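# Place a tray bottle upright in the crate's empty slot

## Task

Take one bottle from the tray and leave it standing upright in the slot of the crate that is still empty. The task fails if the crate or the tray ends up tilted or shifted from its place. The bottle must stay put on its own, not only because the robot holds it there, and nothing the robot is touching at the end may settle downward by more than about a fingernail's thickness once released.

## Robot and tools

Robot: two FANUC CRX arms with parallel two-finger grippers, named left_arm (on the +y side) and right_arm. The names do not refer to sides of a camera image. Bases in the scene frame: left_arm at (+0.048, +0.341, 0) with quat_wxyz (+0.998, 0, 0, +0.062); right_arm at (+0.025, -0.311, 0) with quat_wxyz (+1.000, 0, 0, -0.022).

Frame: one shared scene frame. The origin lies on the table surface midway between the arms, +x points out over the table, +z points up. Positions are in metres and orientations are quaternions written w first. The reported hand positions can be slightly off, more so at long reach.

Gripper geometry: the fingers point along the gripper's +z axis and close along its x axis. end_effector_position is the point between the pads, and the fingertips extend 17.5 mm past it. A flat block juts about 9 cm toward the gripper's -y side and rotates with it, so keep it clear of the crate and the bottles.

The row: every motion uses one row of 20 numbers covering both arms, even if only one arm should move. The order is left x, y, z, qw, qx, qy, qz, left gripper position, force_limit, speed, then the same ten for right. x, y, z, qw..qz are an absolute target pose for that gripper in the scene frame, not an offset. Gripper position runs from -1 to 1: +1 is fully open (50 mm gap), about -0.65 brings the pads together, and -1 means close until the object stops the fingers. force_limit from -1 to 1 maps to about 20, 102 and 185 N per pad at -1, 0 and +1. speed from -1 to 1 maps to 20, 85 and 150 mm/s. A 0 in these slots is a real command. To leave a gripper unchanged, repeat its previous three numbers. To keep an arm still, resend its whole last reported pose with its quaternion. To hold an orientation, keep sending the same target quaternion rather than the drifted one read back.

execute_actions: actions is a list with at most one item. An empty list returns the state. {"rows": [[20 numbers], ...], "steps": n} runs n control steps of 1/30 s each, with n at most 15 and a default of 15. It takes one row per step and repeats the last row when rows run out. {"steps": n} alone waits up to 300 steps, counted from the previous result, so reply time is included. A target more than 0.6 m from the arm's last reported position along any gripper axis is refused. Each step is clipped to 70 mm and 16 degrees from the measured pose, so far targets need several calls. pictures (boolean) toggles the camera images.

move: target is one 20-number row, as above. speed is in m/s, from 0.002 to 0.5 with a default of 0.25, and turning is capped at twice that in rad/s. Both grippers follow straight lines that finish together, taking 0.5 to 10 s. The path does not avoid obstacles, and the arm may lag or overshoot. The result has a move: line giving the ending (done, off_target, moving, held, fault), any limits (paced = the pose was clipped, held = a check blocked steps), and each gripper's distance from its target.

wait: seconds from 0 to 10. zoom_image: camera is one of cam_high, cam_low, cam_left_wrist, cam_right_wrist. region is [x0, y0, x1, y1] in image pixels, at most 504x504. The full images are cam_high 672x504, cam_low 672x504, and each wrist camera 616x616. read_manual gives only licence text. finished_scene(scene) ends and grades the scene and cannot be undone.

Result lines: the state line gives each gripper's position and quaternion. 'pose unreachable' means the clearance check altered or blocked that arm's command. HELD marks steps that were not sent. 'Hand target' is the pose the controller is currently driving toward. object_status: 0 moving, 1 stopped while opening, 2 stopped while closing (a real grip), 3 reached the commanded position or the pads met (usually nothing held). position_measured is in counts, and the gap is roughly (250 - counts) x 0.202 mm. After a new position number, force_limit and speed take effect only once the position changes by 0.01 or more.

A sensible order: look and zoom to find a bottle on the tray and the empty crate slot. Approach from above with the gripper open and pointing down. Descend slowly, close at -1, and check for status 2. Lift clear, carry the bottle above the slot, and lower it gently until it rests. Open the gripper, back straight up, then check that the bottle stands on its own before finishing.

Avoid: fast or deep pushes into firm things. The arms are stiff, and torque at a load limit (139 N m for the big joints, 34.8 N m for the wrist joints) or an outside force of 150 N causes a 10 s fault stop. Do not let the arms collide. Do not tip or shift the crate or tray, drop the bottle, or knock anything off the table. Random tugs on held parts or pushes on loose objects can occur, so grip firmly. Holding a load heats the motors, and an over-temperature fault brakes the arm. Time spent, including reply time, and rough motion lower the result.

Each tool is called after "Emit:" in YAML: its name, and indented under it one key for each argument.

## Session

Emit:
execute_actions:
  actions: []

Scene clock: 0.00 s of 5100.00 s.
left_arm: end_effector_position=(+0.2428, +0.3441, +0.2788) position_measured=3 object_status=3 end_effector_quat_wxyz=(+0.027, -0.395, +0.918, -0.037) | right_arm: end_effector_position=(+0.3270, -0.0855, +0.3096) position_measured=3 object_status=3 end_effector_quat_wxyz=(-0.398, +0.811, -0.428, -0.022)
Joint positions: left_arm=[ 1.096 -0.878 -0.535  0.096 -1.93   1.196] | right_arm=[ 0.765 -0.793 -0.584 -0.355 -1.034  3.083]
Joint velocities: left_arm=[ 0.001 -0.     0.    -0.     0.001 -0.001] | right_arm=[ 0.001 -0.     0.    -0.001  0.    -0.001]
Hand target (left_arm): +0.243, +0.344, +0.279; +0.027, -0.395, +0.918, -0.037
Hand target (right_arm): +0.327, -0.086, +0.310; -0.398, +0.811, -0.428, -0.022

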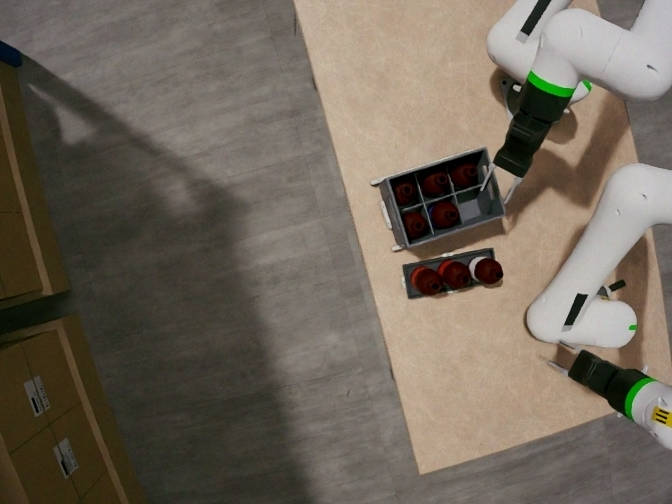

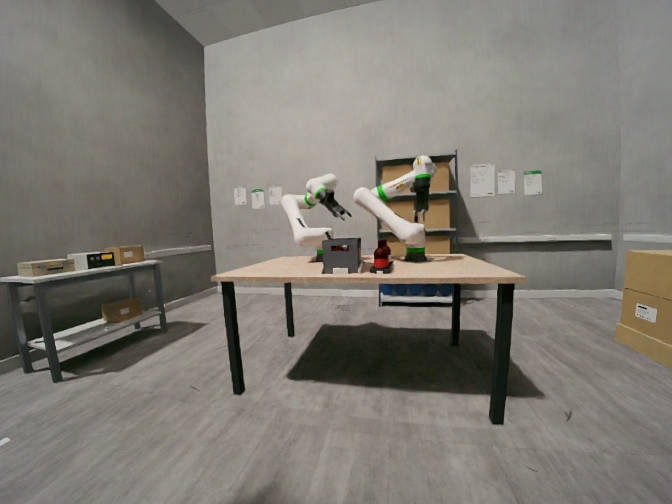

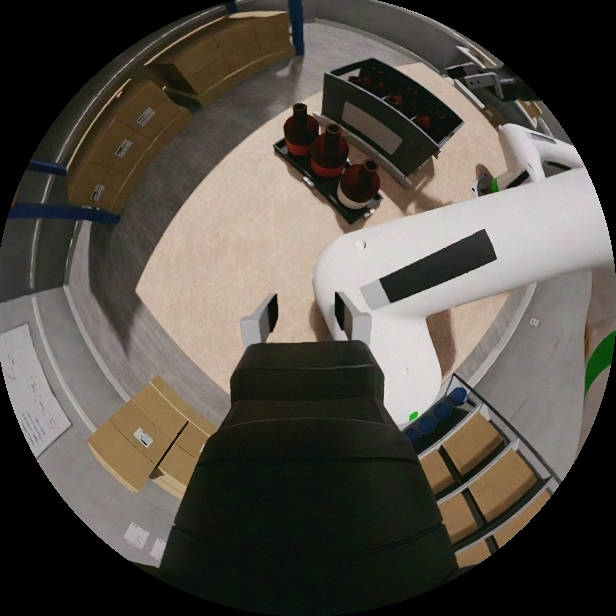

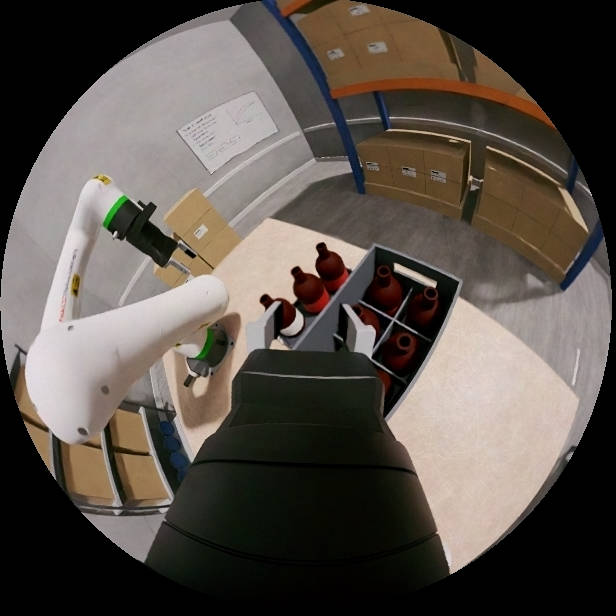

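Emit:
zoom_image:
  camera: "cam_high"
  region: [360, 130, 530, 310]

Emit:
zoom_image:
  camera: "cam_low"
  region: [300, 220, 420, 290]

Region (360, 130, 530, 310) of cam_high's 672x504 image, scaled by 2.800, with more detail than that image has.

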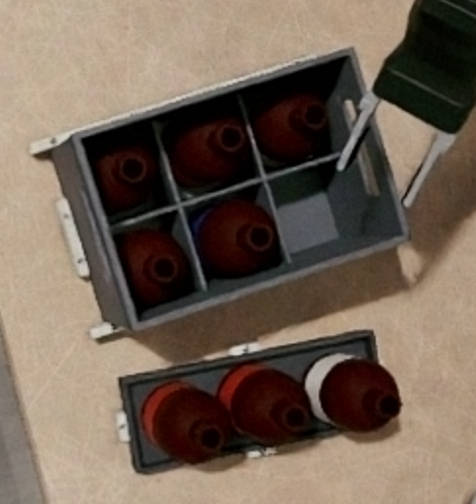

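Region (300, 220, 420, 290) of cam_low's 672x504 image, scaled by 4.200, with more detail than that image has; it fills the top 294 rows of this view, and the rest is white.

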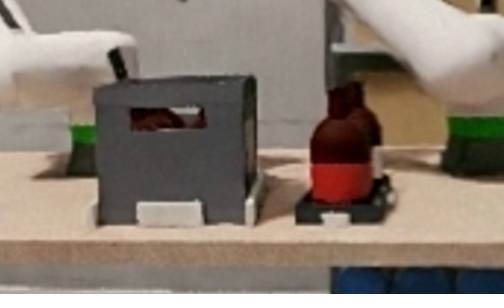

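Emit:
move:
  target: [0.317,0.128,0.25,0,0.7071,0.7071,0,1,0,0, 0.402,-0.296,0.31,-0.3867,0.6482,-0.6486,0.0966,1,0,0]
  speed: 0.4

Scene clock: 96.40 s of 5100.00 s.
left_arm: end_effector_position=(+0.3164, +0.1296, +0.2508) position_measured=3 object_status=3 end_effector_quat_wxyz=(+0.000, +0.707, +0.707, -0.001) | right_arm: end_effector_position=(+0.4027, -0.2957, +0.3100) position_measured=3 object_status=3 end_effector_quat_wxyz=(-0.387, +0.648, -0.649, +0.096)
Joint positions: left_arm=[-0.38  -0.228 -0.241  0.001 -1.558  0.257] | right_arm=[ 0.157 -0.787 -0.579 -0.362 -1.036  3.091]
Joint velocities: left_arm=[-0.001  0.003  0.001 -0.     0.    -0.003] | right_arm=[-0.003  0.001  0.    -0.002  0.001  0.002]
Hand target (left_arm): +0.316, +0.130, +0.251; +0.000, +0.707, +0.707, -0.001
Hand target (right_arm): +0.403, -0.296, +0.310; -0.387, +0.648, -0.649, +0.096
Off the commanded pose (left_arm): 0.002 m, 0 deg.
Off the commanded pose (right_arm): 0.001 m, 0 deg.
After step 90, 89.97 s passed at rest.
move: done
camera_calibration (this result's frames):
cam_left_wrist: T_world_to_cam=[[0.0324547, 0.999409, 0.0113501, -0.143729], [0.957552, -0.0343459, 0.286207, -0.367491], [0.286427, 0.00157956, -0.958101, 0.308086], [0, 0, 0, 1]] pos_world=[0.268312, 0.130536, 0.401987]
cam_right_wrist: T_world_to_cam=[[0.168012, -0.906042, -0.388408, -0.206911], [-0.888057, 0.0319286, -0.458624, 0.522206], [0.427934, 0.421982, -0.799252, 0.351988], [0, 0, 0, 1]] pos_world=[0.347885, -0.352676, 0.440457]

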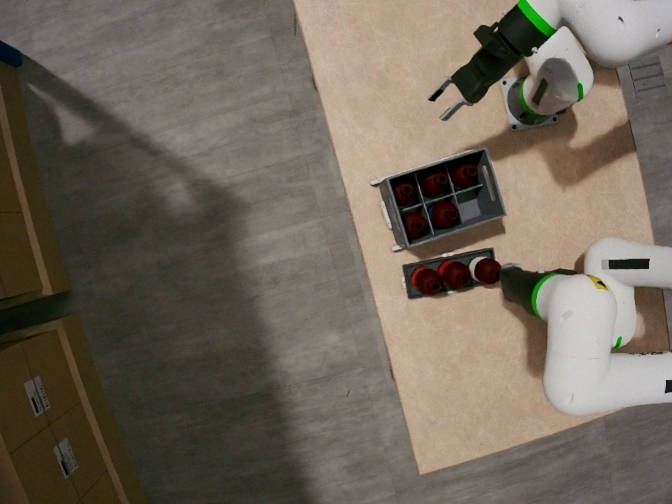

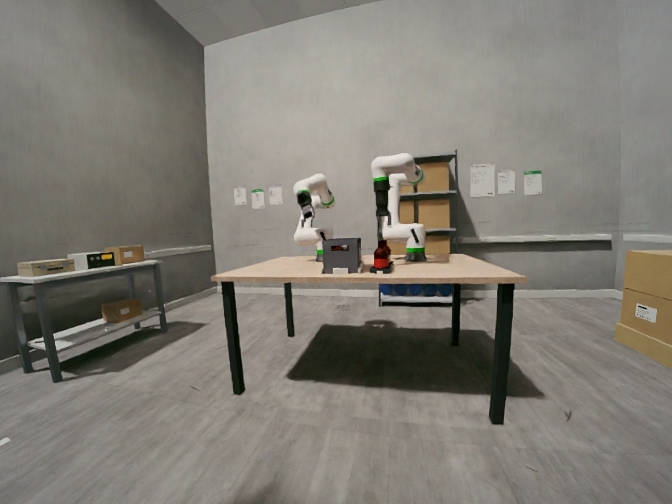

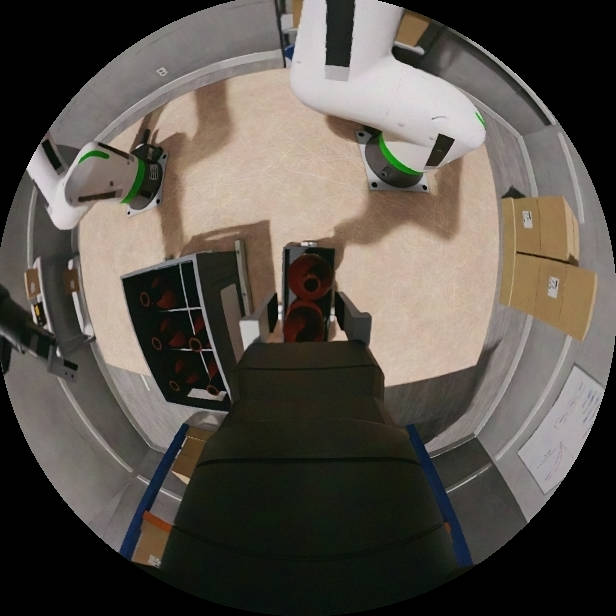

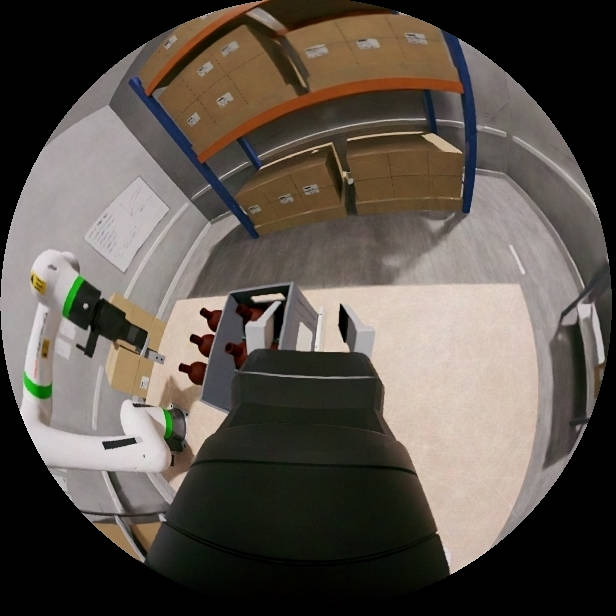

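Emit:
zoom_image:
  camera: "cam_left_wrist"
  region: [240, 230, 380, 350]

Region (240, 230, 380, 350) of cam_left_wrist's 616x616 image, scaled by 3.600, with more detail than that image has; it fills the top 432 rows of this view, and the rest is white.

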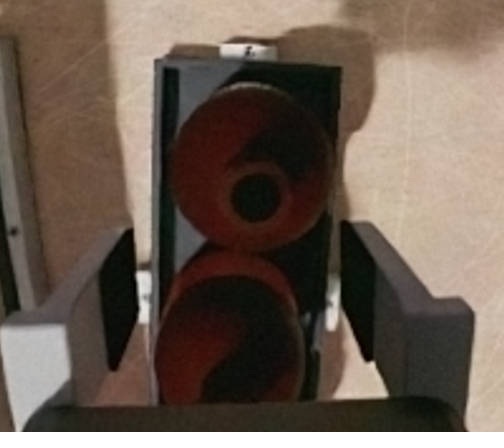

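Emit:
move:
  target: [0.312,0.136,0.18,0,0.7071,0.7071,0,1,0,0, 0.4027,-0.2957,0.31,-0.387,0.648,-0.649,0.096,1,0,0]
  speed: 0.15

Emit:
zoom_image:
  camera: "cam_left_wrist"
  region: [240, 230, 380, 350]

Emit:
zoom_image:
  camera: "cam_right_wrist"
  region: [110, 290, 250, 410]

Scene clock: 110.37 s of 5100.00 s.
left_arm: end_effector_position=(+0.3121, +0.1359, +0.1800) position_measured=3 object_status=3 end_effector_quat_wxyz=(+0.000, +0.707, +0.707, +0.000) | right_arm: end_effector_position=(+0.4027, -0.2957, +0.3100) position_measured=3 object_status=3 end_effector_quat_wxyz=(-0.387, +0.648, -0.649, +0.096)
Joint positions: left_arm=[-0.366 -0.231 -0.408 -0.    -1.393  0.242] | right_arm=[ 0.158 -0.788 -0.58  -0.36  -1.035  3.09 ]
Joint velocities: left_arm=[-0.001  0.002 -0.001  0.     0.001  0.   ] | right_arm=[-0.001  0.     0.001  0.001  0.     0.   ]
Hand target (left_arm): +0.312, +0.136, +0.180; -0.000, +0.707, +0.707, +0.000
Hand target (right_arm): +0.403, -0.296, +0.310; -0.387, +0.648, -0.649, +0.096
Off the commanded pose (left_arm): 0.000 m, 0 deg.
Off the commanded pose (right_arm): 0.000 m, 0 deg.
After step 90, 10.10 s passed at rest.
move: done
camera_calibration (this result's frames):
cam_left_wrist: T_world_to_cam=[[0.0328963, 0.999383, 0.0123249, -0.149478], [0.957311, -0.0350499, 0.286927, -0.342858], [0.287182, 0.00235991, -0.957873, 0.241127], [0, 0, 0, 1]] pos_world=[0.263892, 0.136799, 0.331186]
cam_right_wrist: T_world_to_cam=[[0.167937, -0.906199, -0.388074, -0.207021], [-0.887834, 0.0320502, -0.459047, 0.522237], [0.428425, 0.421636, -0.799171, 0.351672], [0, 0, 0, 1]] pos_world=[0.347761, -0.352617, 0.440438]

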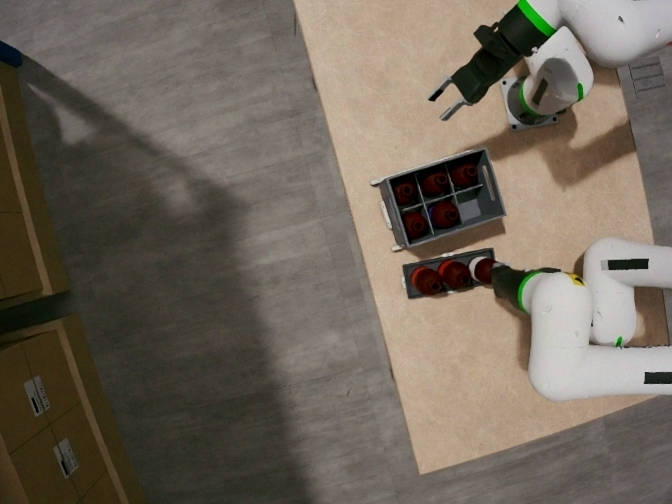

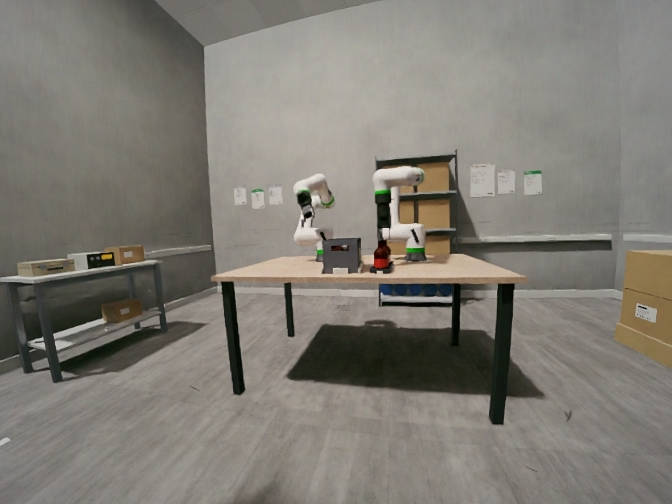

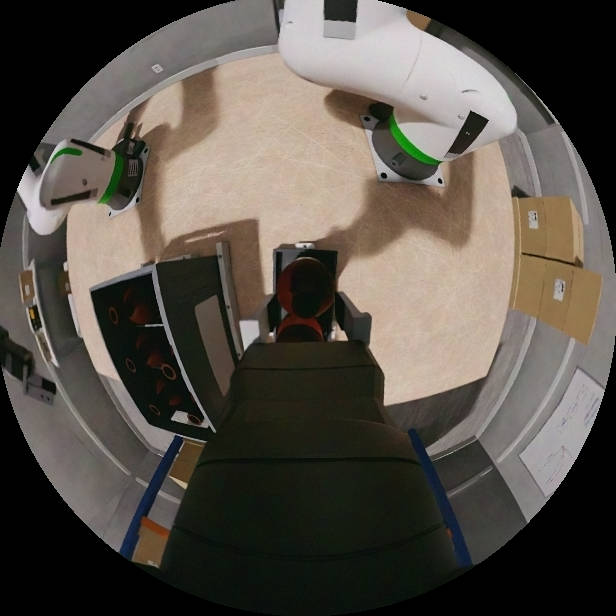

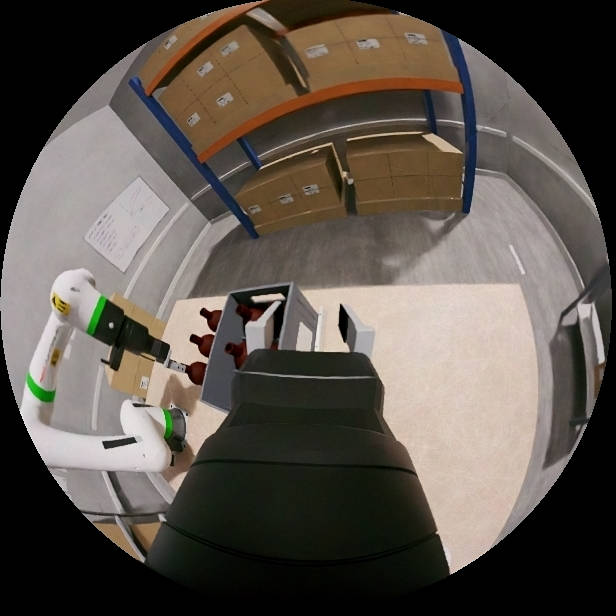

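Region (240, 230, 380, 350) of cam_left_wrist's 616x616 image, scaled by 3.600, with more detail than that image has; it fills the top 432 rows of this view, and the rest is white.

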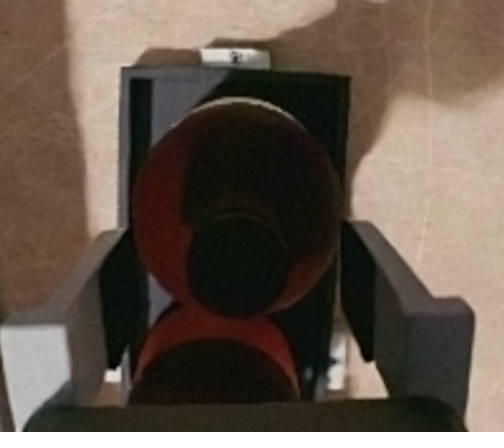

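Region (110, 290, 250, 410) of cam_right_wrist's 616x616 image, scaled by 3.600, with more detail than that image has; it fills the top 432 rows of this view, and the rest is white.

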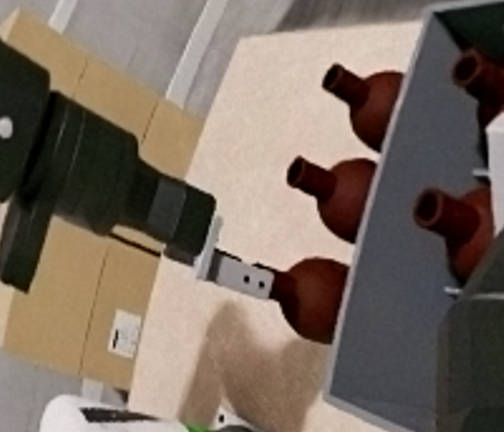

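Emit:
move:
  target: [0.3115,0.136,0.150,0,0.7071,0.7071,0,1,0,0, 0.4027,-0.2957,0.31,-0.387,0.648,-0.649,0.096,1,0,0]
  speed: 0.08

Emit:
zoom_image:
  camera: "cam_low"
  region: [340, 200, 420, 280]

Emit:
zoom_image:
  camera: "cam_left_wrist"
  region: [240, 230, 380, 350]

Scene clock: 121.60 s of 5100.00 s.
left_arm: end_effector_position=(+0.3116, +0.1360, +0.1500) position_measured=3 object_status=3 end_effector_quat_wxyz=(-0.000, +0.707, +0.707, +0.000) | right_arm: end_effector_position=(+0.4027, -0.2957, +0.3100) position_measured=3 object_status=3 end_effector_quat_wxyz=(-0.387, +0.648, -0.649, +0.096)
Joint positions: left_arm=[-0.366 -0.215 -0.467 -0.    -1.318  0.242] | right_arm=[ 0.158 -0.788 -0.58  -0.36  -1.035  3.09 ]
Joint velocities: left_arm=[-0.001  0.002 -0.001  0.     0.     0.001] | right_arm=[ 0.001  0.    -0.001  0.001 -0.001  0.   ]
Hand target (left_arm): +0.312, +0.136, +0.150; -0.000, +0.707, +0.707, +0.000
Hand target (right_arm): +0.403, -0.296, +0.310; -0.387, +0.648, -0.649, +0.096
Off the commanded pose (left_arm): 0.000 m, 0 deg.
Off the commanded pose (right_arm): 0.000 m, 0 deg.
After step 90, 7.47 s passed at rest.
move: done
camera_calibration (this result's frames):
cam_left_wrist: T_world_to_cam=[[0.0329861, 0.999379, 0.0124043, -0.149213], [0.957312, -0.0351588, 0.286911, -0.333694], [0.287169, 0.00241068, -0.957877, 0.21255], [0, 0, 0, 1]] pos_world=[0.263333, 0.136875, 0.301188]
cam_right_wrist: T_world_to_cam=[[0.167936, -0.9062, -0.388072, -0.207022], [-0.887835, 0.0320494, -0.459044, 0.522235], [0.428423, 0.421634, -0.799174, 0.351671], [0, 0, 0, 1]] pos_world=[0.347761, -0.352617, 0.440435]

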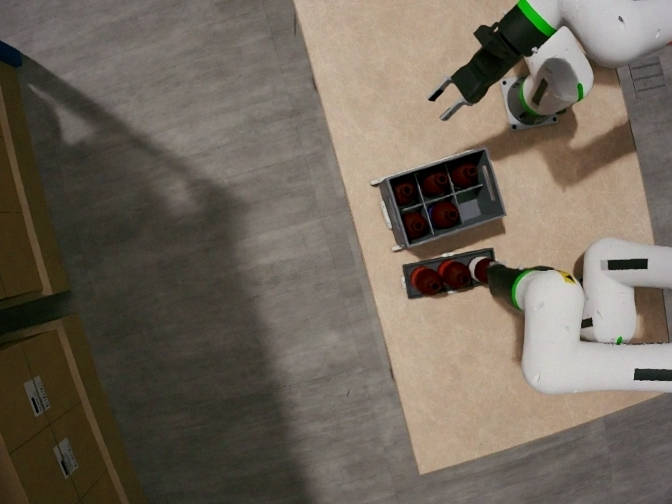

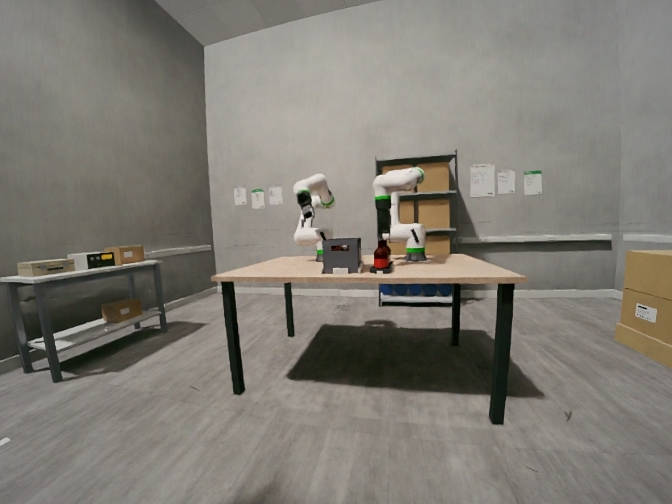

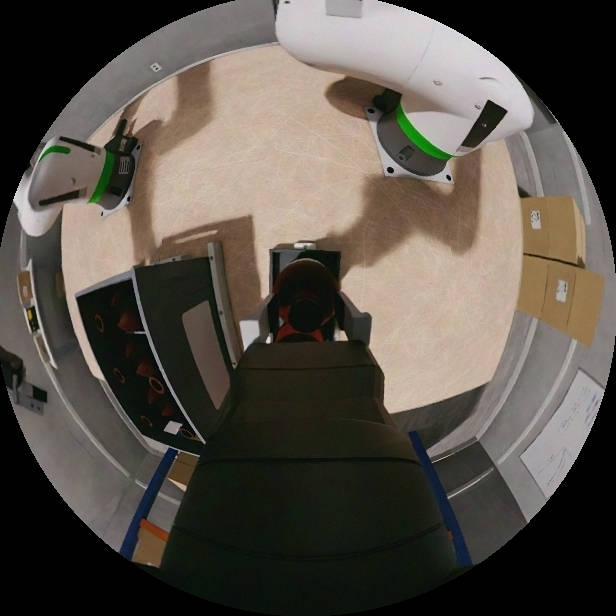

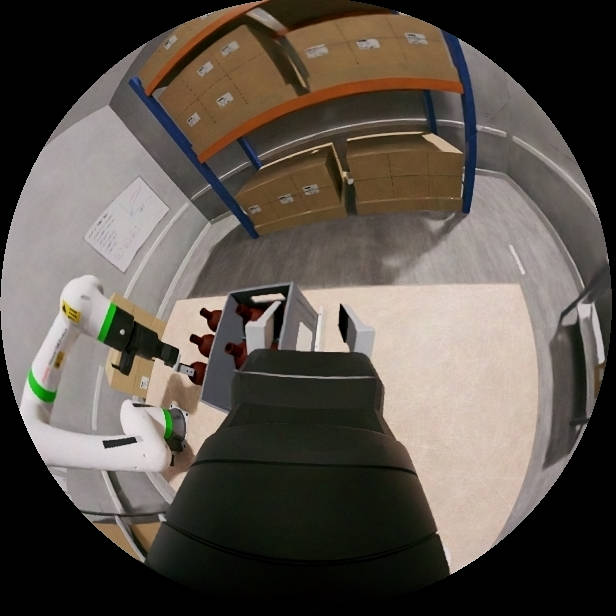

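Region (340, 200, 420, 280) of cam_low's 672x504 image, scaled by 6.300, with more detail than that image has.

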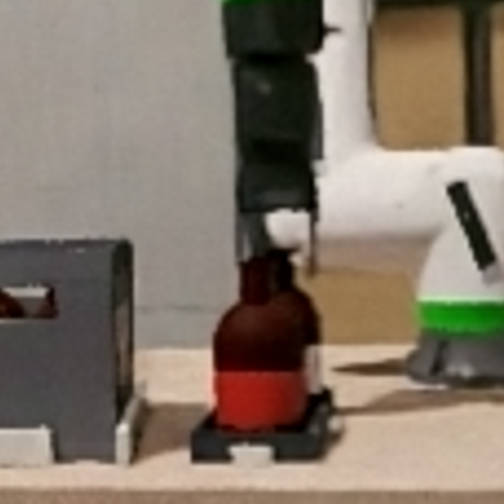

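Region (240, 230, 380, 350) of cam_left_wrist's 616x616 image, scaled by 3.600, with more detail than that image has; it fills the top 432 rows of this view, and the rest is white.

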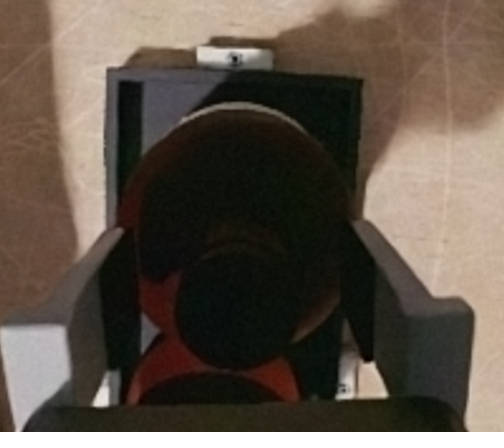

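Emit:
execute_actions:
  actions:
    - {"rows": [[0.3115,0.136,0.148,0,0.7071,0.7071,0,1,0,0,0.4027,-0.2957,0.31,-0.387,0.648,-0.649,0.096,1,0,0],[0.3115,0.136,0.146,0,0.7071,0.7071,0,1,0,0,0.4027,-0.2957,0.31,-0.387,0.648,-0.649,0.096,1,0,0],[0.3115,0.136,0.145,0,0.7071,0.7071,0,1,0,0,0.4027,-0.2957,0.31,-0.387,0.648,-0.649,0.096,1,0,0],[0.3115,0.136,0.145,0,0.7071,0.7071,0,1,0,0,0.4027,-0.2957,0.31,-0.387,0.648,-0.649,0.096,1,0,0],[0.3115,0.136,0.145,0,0.7071,0.7071,0,-1,-0.2,-0.4,0.4027,-0.2957,0.31,-0.387,0.648,-0.649,0.096,1,0,0]], "steps": 15}
  pictures: false

Emit:
execute_actions:
  actions:
    - {"steps": 15}
  pictures: false

Scene clock: 134.90 s of 5100.00 s.
left_arm: end_effector_position=(+0.3115, +0.1360, +0.1450) position_measured=108 object_status=0 end_effector_quat_wxyz=(+0.000, +0.707, +0.707, -0.000) | right_arm: end_effector_position=(+0.4027, -0.2957, +0.3100) position_measured=3 object_status=3 end_effector_quat_wxyz=(-0.387, +0.648, -0.649, +0.096)
Joint positions: left_arm=[-0.366 -0.211 -0.477  0.    -1.305  0.242] | right_arm=[ 0.158 -0.788 -0.58  -0.36  -1.035  3.09 ]
Joint velocities: left_arm=[-0. -0. -0. -0.  0. -0.] | right_arm=[-0.001  0.     0.     0.002 -0.     0.   ]
Hand target (left_arm): +0.312, +0.136, +0.145; -0.000, +0.707, +0.707, +0.000
Hand target (right_arm): +0.403, -0.296, +0.310; -0.387, +0.648, -0.649, +0.096
Off the commanded pose (left_arm): 0.000 m, 0 deg.
Off the commanded pose (right_arm): 0.000 m, 0 deg.
Steps of this call (steps 1 to 90: nothing new was sent; then 9.80 s passed at rest; steps 91 to 105: all 15 steps of this action). Readings (end_effector_position | what the end effector reports):
91: left_arm (+0.3116, +0.1360, +0.1498) | right_arm (+0.4027, -0.2957, +0.3100) | left_arm position_measured=3 object_status=3 | right_arm position_measured=3 object_status=3
92: left_arm (+0.3116, +0.1360, +0.1490) | right_arm (+0.4027, -0.2957, +0.3100) | left_arm position_measured=3 object_status=3 | right_arm position_measured=3 object_status=3
94: left_arm (+0.3115, +0.1360, +0.1465) | right_arm (+0.4027, -0.2957, +0.3100) | left_arm position_measured=3 object_status=3 | right_arm position_measured=3 object_status=3
98: left_arm (+0.3115, +0.1360, +0.1451) | right_arm (+0.4027, -0.2957, +0.3100) | left_arm position_measured=40 object_status=0 | right_arm position_measured=3 object_status=3
105: the state above

Scene clock: 135.40 s of 5100.00 s.
left_arm: end_effector_position=(+0.3115, +0.1360, +0.1450) position_measured=127 object_status=2 end_effector_quat_wxyz=(-0.000, +0.707, +0.707, +0.000) | right_arm: end_effector_position=(+0.4027, -0.2957, +0.3100) position_measured=3 object_status=3 end_effector_quat_wxyz=(-0.387, +0.648, -0.649, +0.096)
Joint positions: left_arm=[-0.366 -0.211 -0.477 -0.    -1.305  0.242] | right_arm=[ 0.158 -0.788 -0.58  -0.36  -1.035  3.09 ]
Joint velocities: left_arm=[-0.     0.002 -0.    -0.     0.001  0.001] | right_arm=[ 0.001 -0.    -0.     0.    -0.    -0.   ]
Hand target (left_arm): +0.312, +0.136, +0.145; -0.000, +0.707, +0.707, +0.000
Hand target (right_arm): +0.403, -0.296, +0.310; -0.387, +0.648, -0.649, +0.096
Off the commanded pose (left_arm): 0.000 m, 0 deg.
Off the commanded pose (right_arm): 0.000 m, 0 deg.
Steps of this call (steps 1 to 15: nothing new was sent). Readings (end_effector_position | what the end effector reports):
1: left_arm (+0.3115, +0.1360, +0.1450) | right_arm (+0.4027, -0.2957, +0.3100) | left_arm position_measured=118 object_status=0 | right_arm position_measured=3 object_status=3
2: left_arm (+0.3115, +0.1360, +0.1450) | right_arm (+0.4027, -0.2957, +0.3100) | left_arm position_measured=127 object_status=0 | right_arm position_measured=3 object_status=3
4: left_arm (+0.3115, +0.1360, +0.1450) | right_arm (+0.4027, -0.2957, +0.3100) | left_arm position_measured=127 object_status=0 | right_arm position_measured=3 object_status=3
8: left_arm (+0.3115, +0.1360, +0.1450) | right_arm (+0.4027, -0.2957, +0.3100) | left_arm position_measured=127 object_status=2 | right_arm position_measured=3 object_status=3
15: the state above

Emit:
move:
  target: [0.3115,0.125,0.345,0,0.7071,0.7071,0,-1,-0.2,-0.4, 0.4027,-0.2957,0.31,-0.387,0.648,-0.649,0.096,1,0,0]
  speed: 0.2

Emit:
zoom_image:
  camera: "cam_low"
  region: [310, 170, 420, 280]

Scene clock: 141.27 s of 5100.00 s.
left_arm: end_effector_position=(+0.3111, +0.1252, +0.3450) position_measured=127 object_status=2 end_effector_quat_wxyz=(-0.000, +0.707, +0.707, -0.000) | right_arm: end_effector_position=(+0.4027, -0.2957, +0.3100) position_measured=3 object_status=3 end_effector_quat_wxyz=(-0.387, +0.648, -0.649, +0.096)
Joint positions: left_arm=[-0.398 -0.21  -0.007  0.    -1.775  0.274] | right_arm=[ 0.158 -0.788 -0.58  -0.36  -1.035  3.09 ]
Joint velocities: left_arm=[ 0.     0.001  0.002 -0.    -0.001 -0.001] | right_arm=[-0.001 -0.001  0.001 -0.001  0.001  0.   ]
Hand target (left_arm): +0.311, +0.125, +0.345; -0.000, +0.707, +0.707, -0.000
Hand target (right_arm): +0.403, -0.296, +0.310; -0.387, +0.648, -0.649, +0.096
Off the commanded pose (left_arm): 0.000 m, 0 deg.
Off the commanded pose (right_arm): 0.000 m, 0 deg.
After step 90, 1.43 s passed at rest.
move: done
camera_calibration (this result's frames):
cam_left_wrist: T_world_to_cam=[[0.0333354, 0.999369, 0.0122932, -0.140826], [0.957324, -0.0354613, 0.286832, -0.389518], [0.287087, 0.00220696, -0.957902, 0.3995], [0, 0, 0, 1]] pos_world=[0.262898, 0.126043, 0.496139]
cam_right_wrist: T_world_to_cam=[[0.167939, -0.906197, -0.388077, -0.207021], [-0.887833, 0.0320514, -0.459048, 0.522235], [0.428427, 0.42164, -0.799169, 0.35167], [0, 0, 0, 1]] pos_world=[0.34776, -0.352618, 0.440434]

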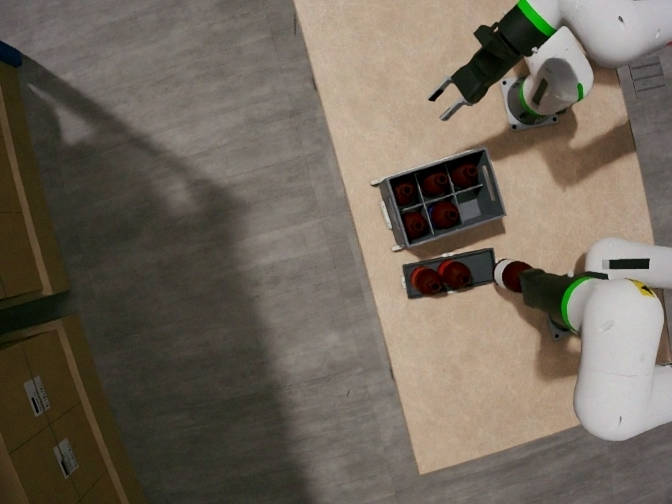

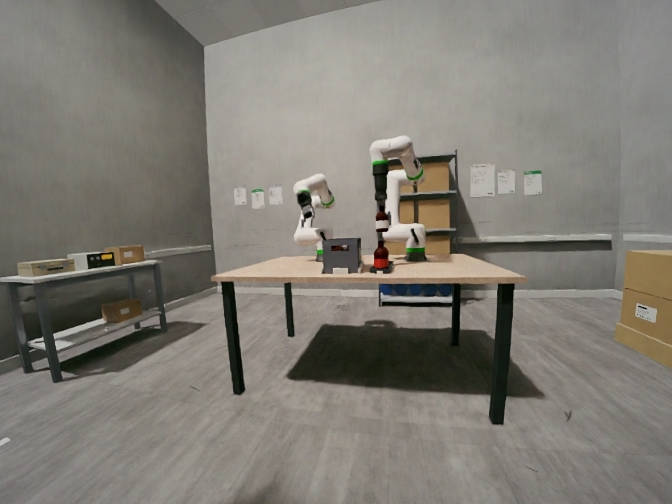

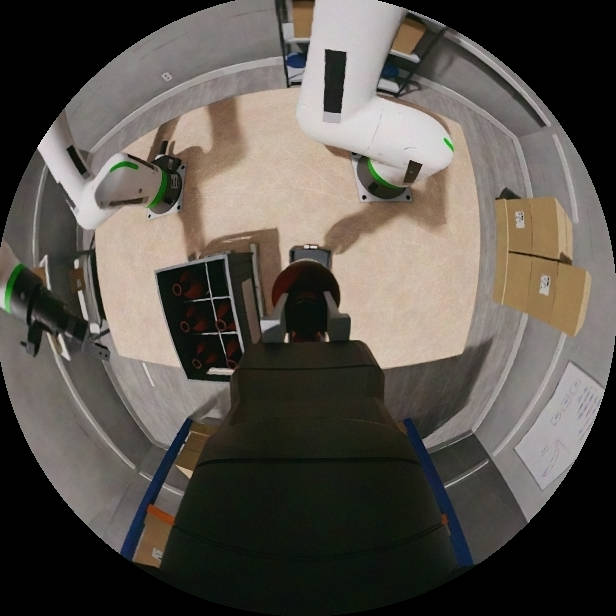

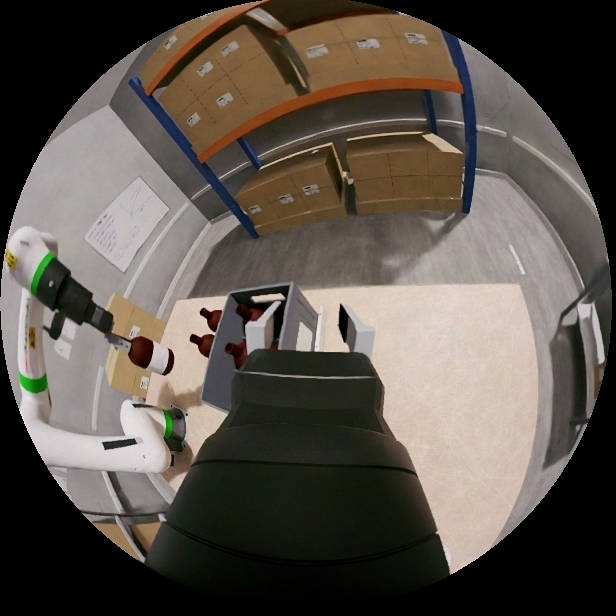

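Region (310, 170, 420, 280) of cam_low's 672x504 image, scaled by 4.582, with more detail than that image has.

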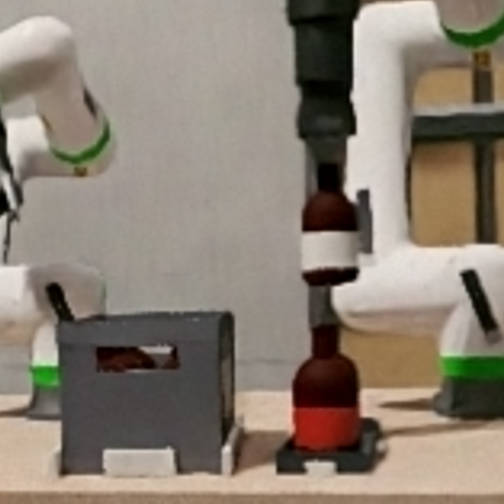

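Emit:
move:
  target: [0.3065,-0.045,0.335,0,0.7071,0.7071,0,-1,-0.2,-0.4, 0.4027,-0.2957,0.31,-0.387,0.648,-0.649,0.096,1,0,0]
  speed: 0.2

Emit:
zoom_image:
  camera: "cam_left_wrist"
  region: [210, 210, 390, 360]

Emit:
zoom_image:
  camera: "cam_high"
  region: [420, 140, 540, 250]

Scene clock: 148.70 s of 5100.00 s.
left_arm: end_effector_position=(+0.3070, -0.0444, +0.3355) position_measured=127 object_status=2 end_effector_quat_wxyz=(-0.000, +0.707, +0.707, -0.000) | right_arm: end_effector_position=(+0.4027, -0.2957, +0.3100) position_measured=3 object_status=3 end_effector_quat_wxyz=(-0.387, +0.648, -0.649, +0.096)
Joint positions: left_arm=[-0.785  0.089  0.253  0.    -1.735  0.661] | right_arm=[ 0.158 -0.788 -0.58  -0.36  -1.035  3.09 ]
Joint velocities: left_arm=[-0.     0.002  0.002 -0.    -0.     0.001] | right_arm=[-0.  0.  0. -0. -0.  0.]
Hand target (left_arm): +0.307, -0.044, +0.335; -0.000, +0.707, +0.707, -0.000
Hand target (right_arm): +0.403, -0.296, +0.310; -0.387, +0.648, -0.649, +0.096
Off the commanded pose (left_arm): 0.001 m, 0 deg.
Off the commanded pose (right_arm): 0.000 m, 0 deg.
After step 90, 3.17 s passed at rest.
move: done
camera_calibration (this result's frames):
cam_left_wrist: T_world_to_cam=[[0.0329677, 0.999381, 0.0122949, 0.0290212], [0.957389, -0.0351091, 0.286659, -0.388835], [0.286913, 0.00232053, -0.957954, 0.391994], [0, 0, 0, 1]] pos_world=[0.258841, -0.0435645, 0.486618]
cam_right_wrist: T_world_to_cam=[[0.167937, -0.906197, -0.388078, -0.207021], [-0.887835, 0.0320511, -0.459044, 0.522234], [0.428423, 0.421639, -0.799171, 0.35167], [0, 0, 0, 1]] pos_world=[0.347761, -0.352618, 0.440433]

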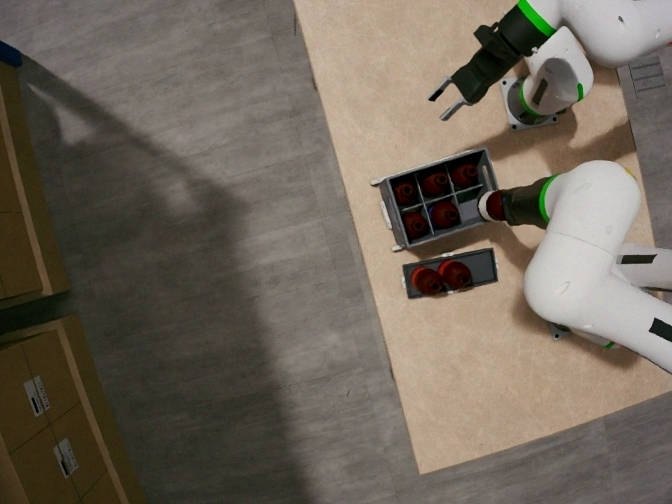

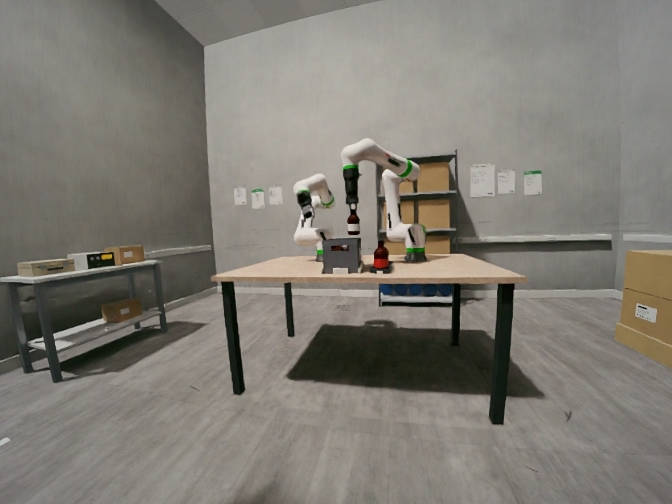

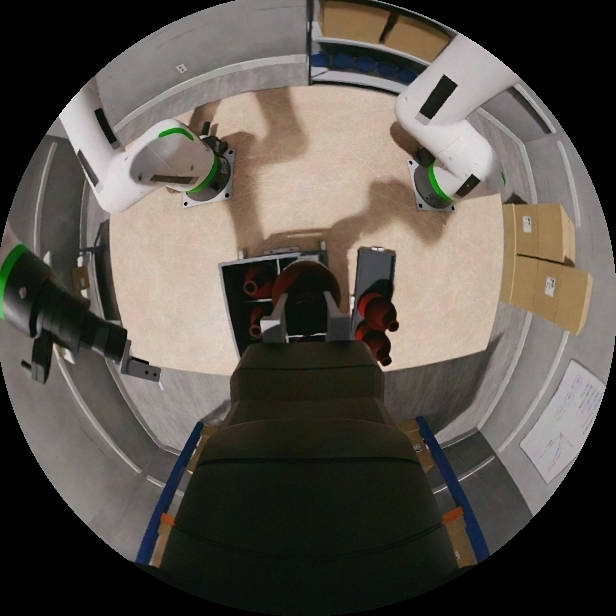

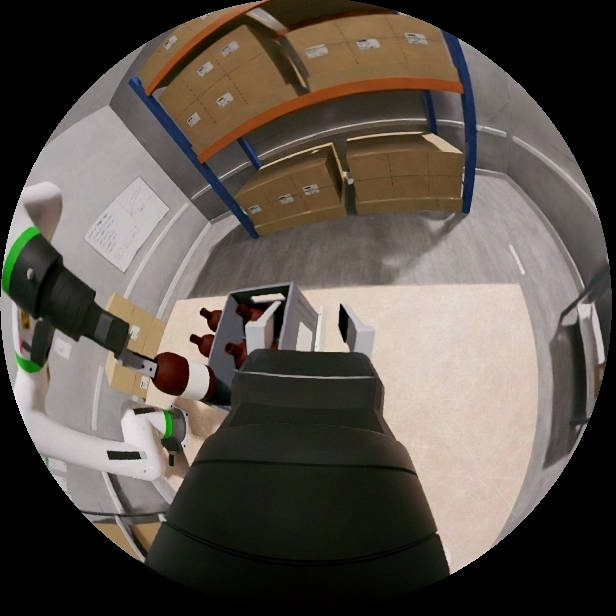

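Region (210, 210, 390, 360) of cam_left_wrist's 616x616 image, scaled by 2.800, with more detail than that image has.

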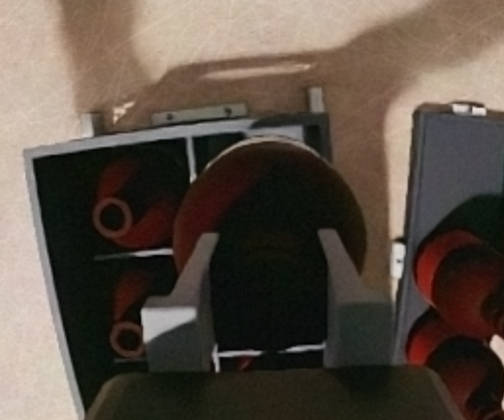

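Region (420, 140, 540, 250) of cam_high's 672x504 image, scaled by 4.200, with more detail than that image has; it fills the top 462 rows of this view, and the rest is white.

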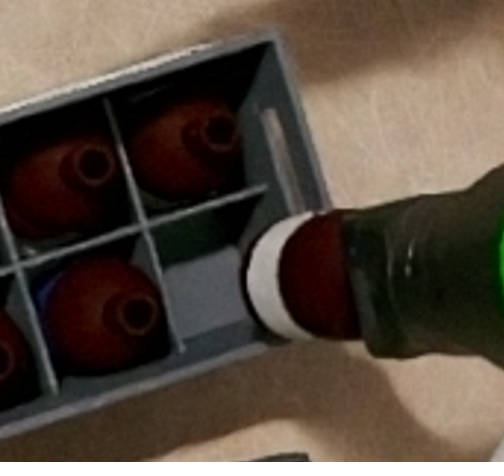

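Emit:
move:
  target: [0.308,-0.054,0.322,0,0.7071,0.7071,0,-1,-0.2,-0.4, 0.4027,-0.2957,0.31,-0.387,0.648,-0.649,0.096,1,0,0]
  speed: 0.05

Emit:
zoom_image:
  camera: "cam_left_wrist"
  region: [210, 210, 390, 360]

Emit:
zoom_image:
  camera: "cam_low"
  region: [310, 190, 390, 280]

Emit:
zoom_image:
  camera: "cam_high"
  region: [420, 140, 540, 250]

Scene clock: 175.23 s of 5100.00 s.
left_arm: end_effector_position=(+0.3081, -0.0540, +0.3221) position_measured=127 object_status=2 end_effector_quat_wxyz=(+0.000, +0.707, +0.707, +0.000) | right_arm: end_effector_position=(+0.4027, -0.2957, +0.3100) position_measured=3 object_status=3 end_effector_quat_wxyz=(-0.387, +0.648, -0.649, +0.096)
Joint positions: left_arm=[-0.8    0.105  0.239  0.    -1.705  0.676] | right_arm=[ 0.158 -0.788 -0.58  -0.36  -1.035  3.09 ]
Joint velocities: left_arm=[-0.001  0.001 -0.001  0.     0.001  0.001] | right_arm=[0.001 0.001 0.001 0.    0.    0.   ]
Hand target (left_arm): +0.308, -0.054, +0.322; -0.000, +0.707, +0.707, -0.000
Hand target (right_arm): +0.403, -0.296, +0.310; -0.387, +0.648, -0.649, +0.096
Off the commanded pose (left_arm): 0.000 m, 0 deg.
Off the commanded pose (right_arm): 0.000 m, 0 deg.
After step 90, 22.80 s passed at rest.
move: done
camera_calibration (this result's frames):
cam_left_wrist: T_world_to_cam=[[0.0329859, 0.99938, 0.0123076, 0.0386806], [0.957323, -0.0351307, 0.286877, -0.386354], [0.287131, 0.00231949, -0.957888, 0.378808], [0, 0, 0, 1]] pos_world=[0.259822, -0.0531082, 0.473216]
cam_right_wrist: T_world_to_cam=[[0.167938, -0.906197, -0.388077, -0.207021], [-0.887833, 0.0320513, -0.459047, 0.522236], [0.428426, 0.42164, -0.799169, 0.35167], [0, 0, 0, 1]] pos_world=[0.347761, -0.352618, 0.440435]

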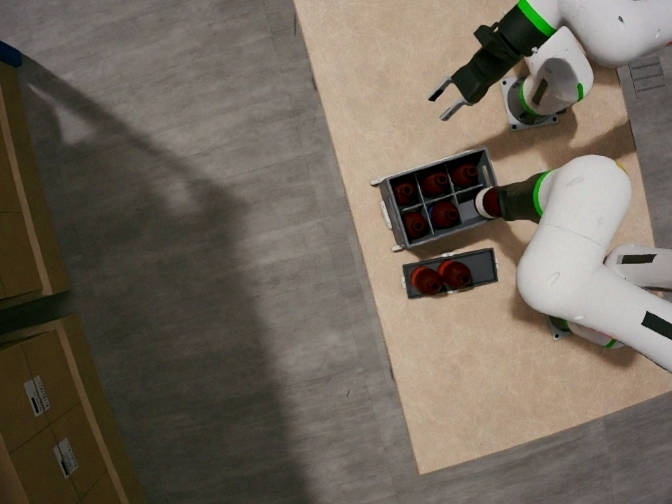

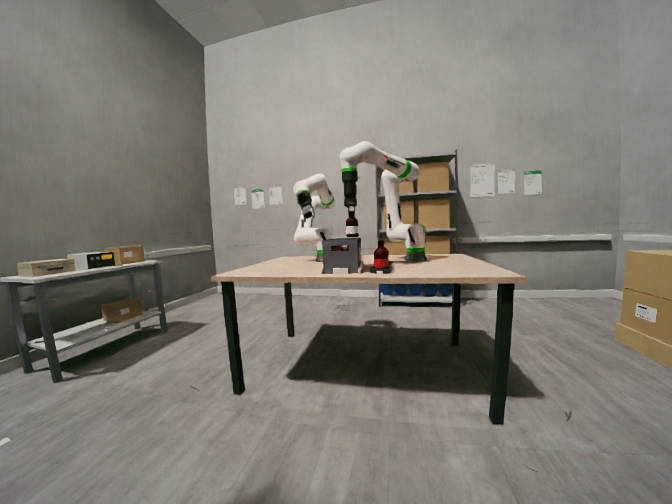

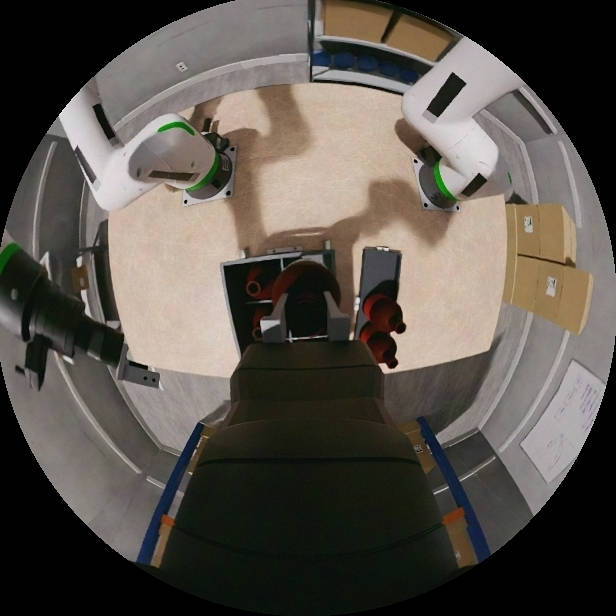

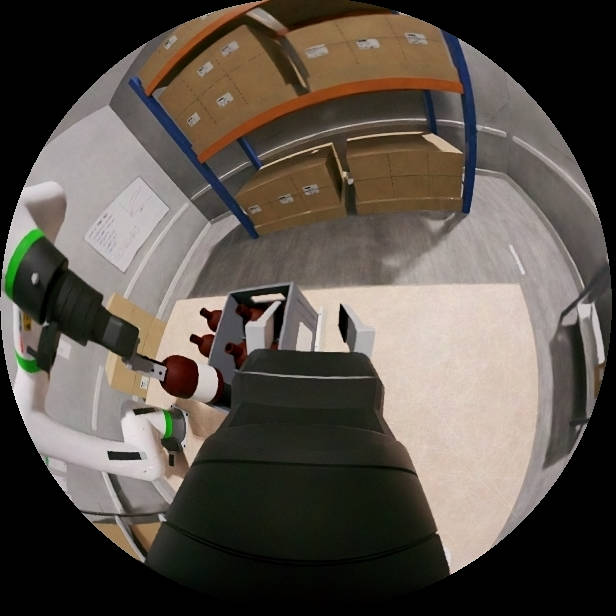

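Region (210, 210, 390, 360) of cam_left_wrist's 616x616 image, scaled by 2.800, with more detail than that image has.

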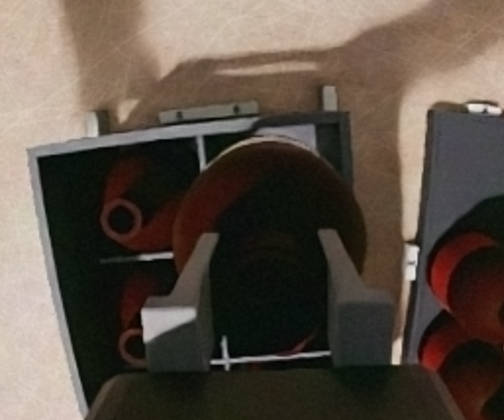

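Region (310, 190, 390, 280) of cam_low's 672x504 image, scaled by 5.600, with more detail than that image has.

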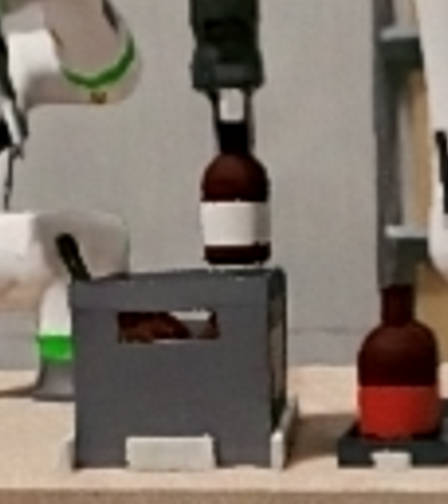

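Region (420, 140, 540, 250) of cam_high's 672x504 image, scaled by 4.200, with more detail than that image has; it fills the top 462 rows of this view, and the rest is white.

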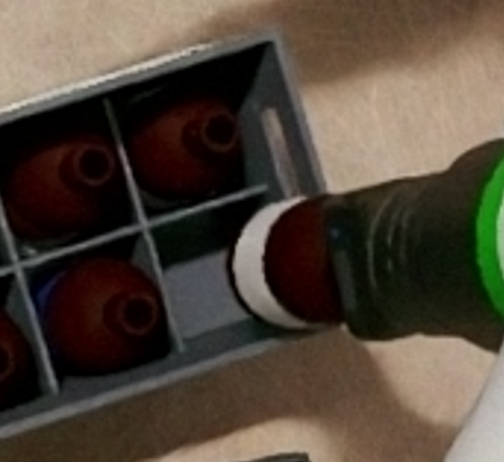

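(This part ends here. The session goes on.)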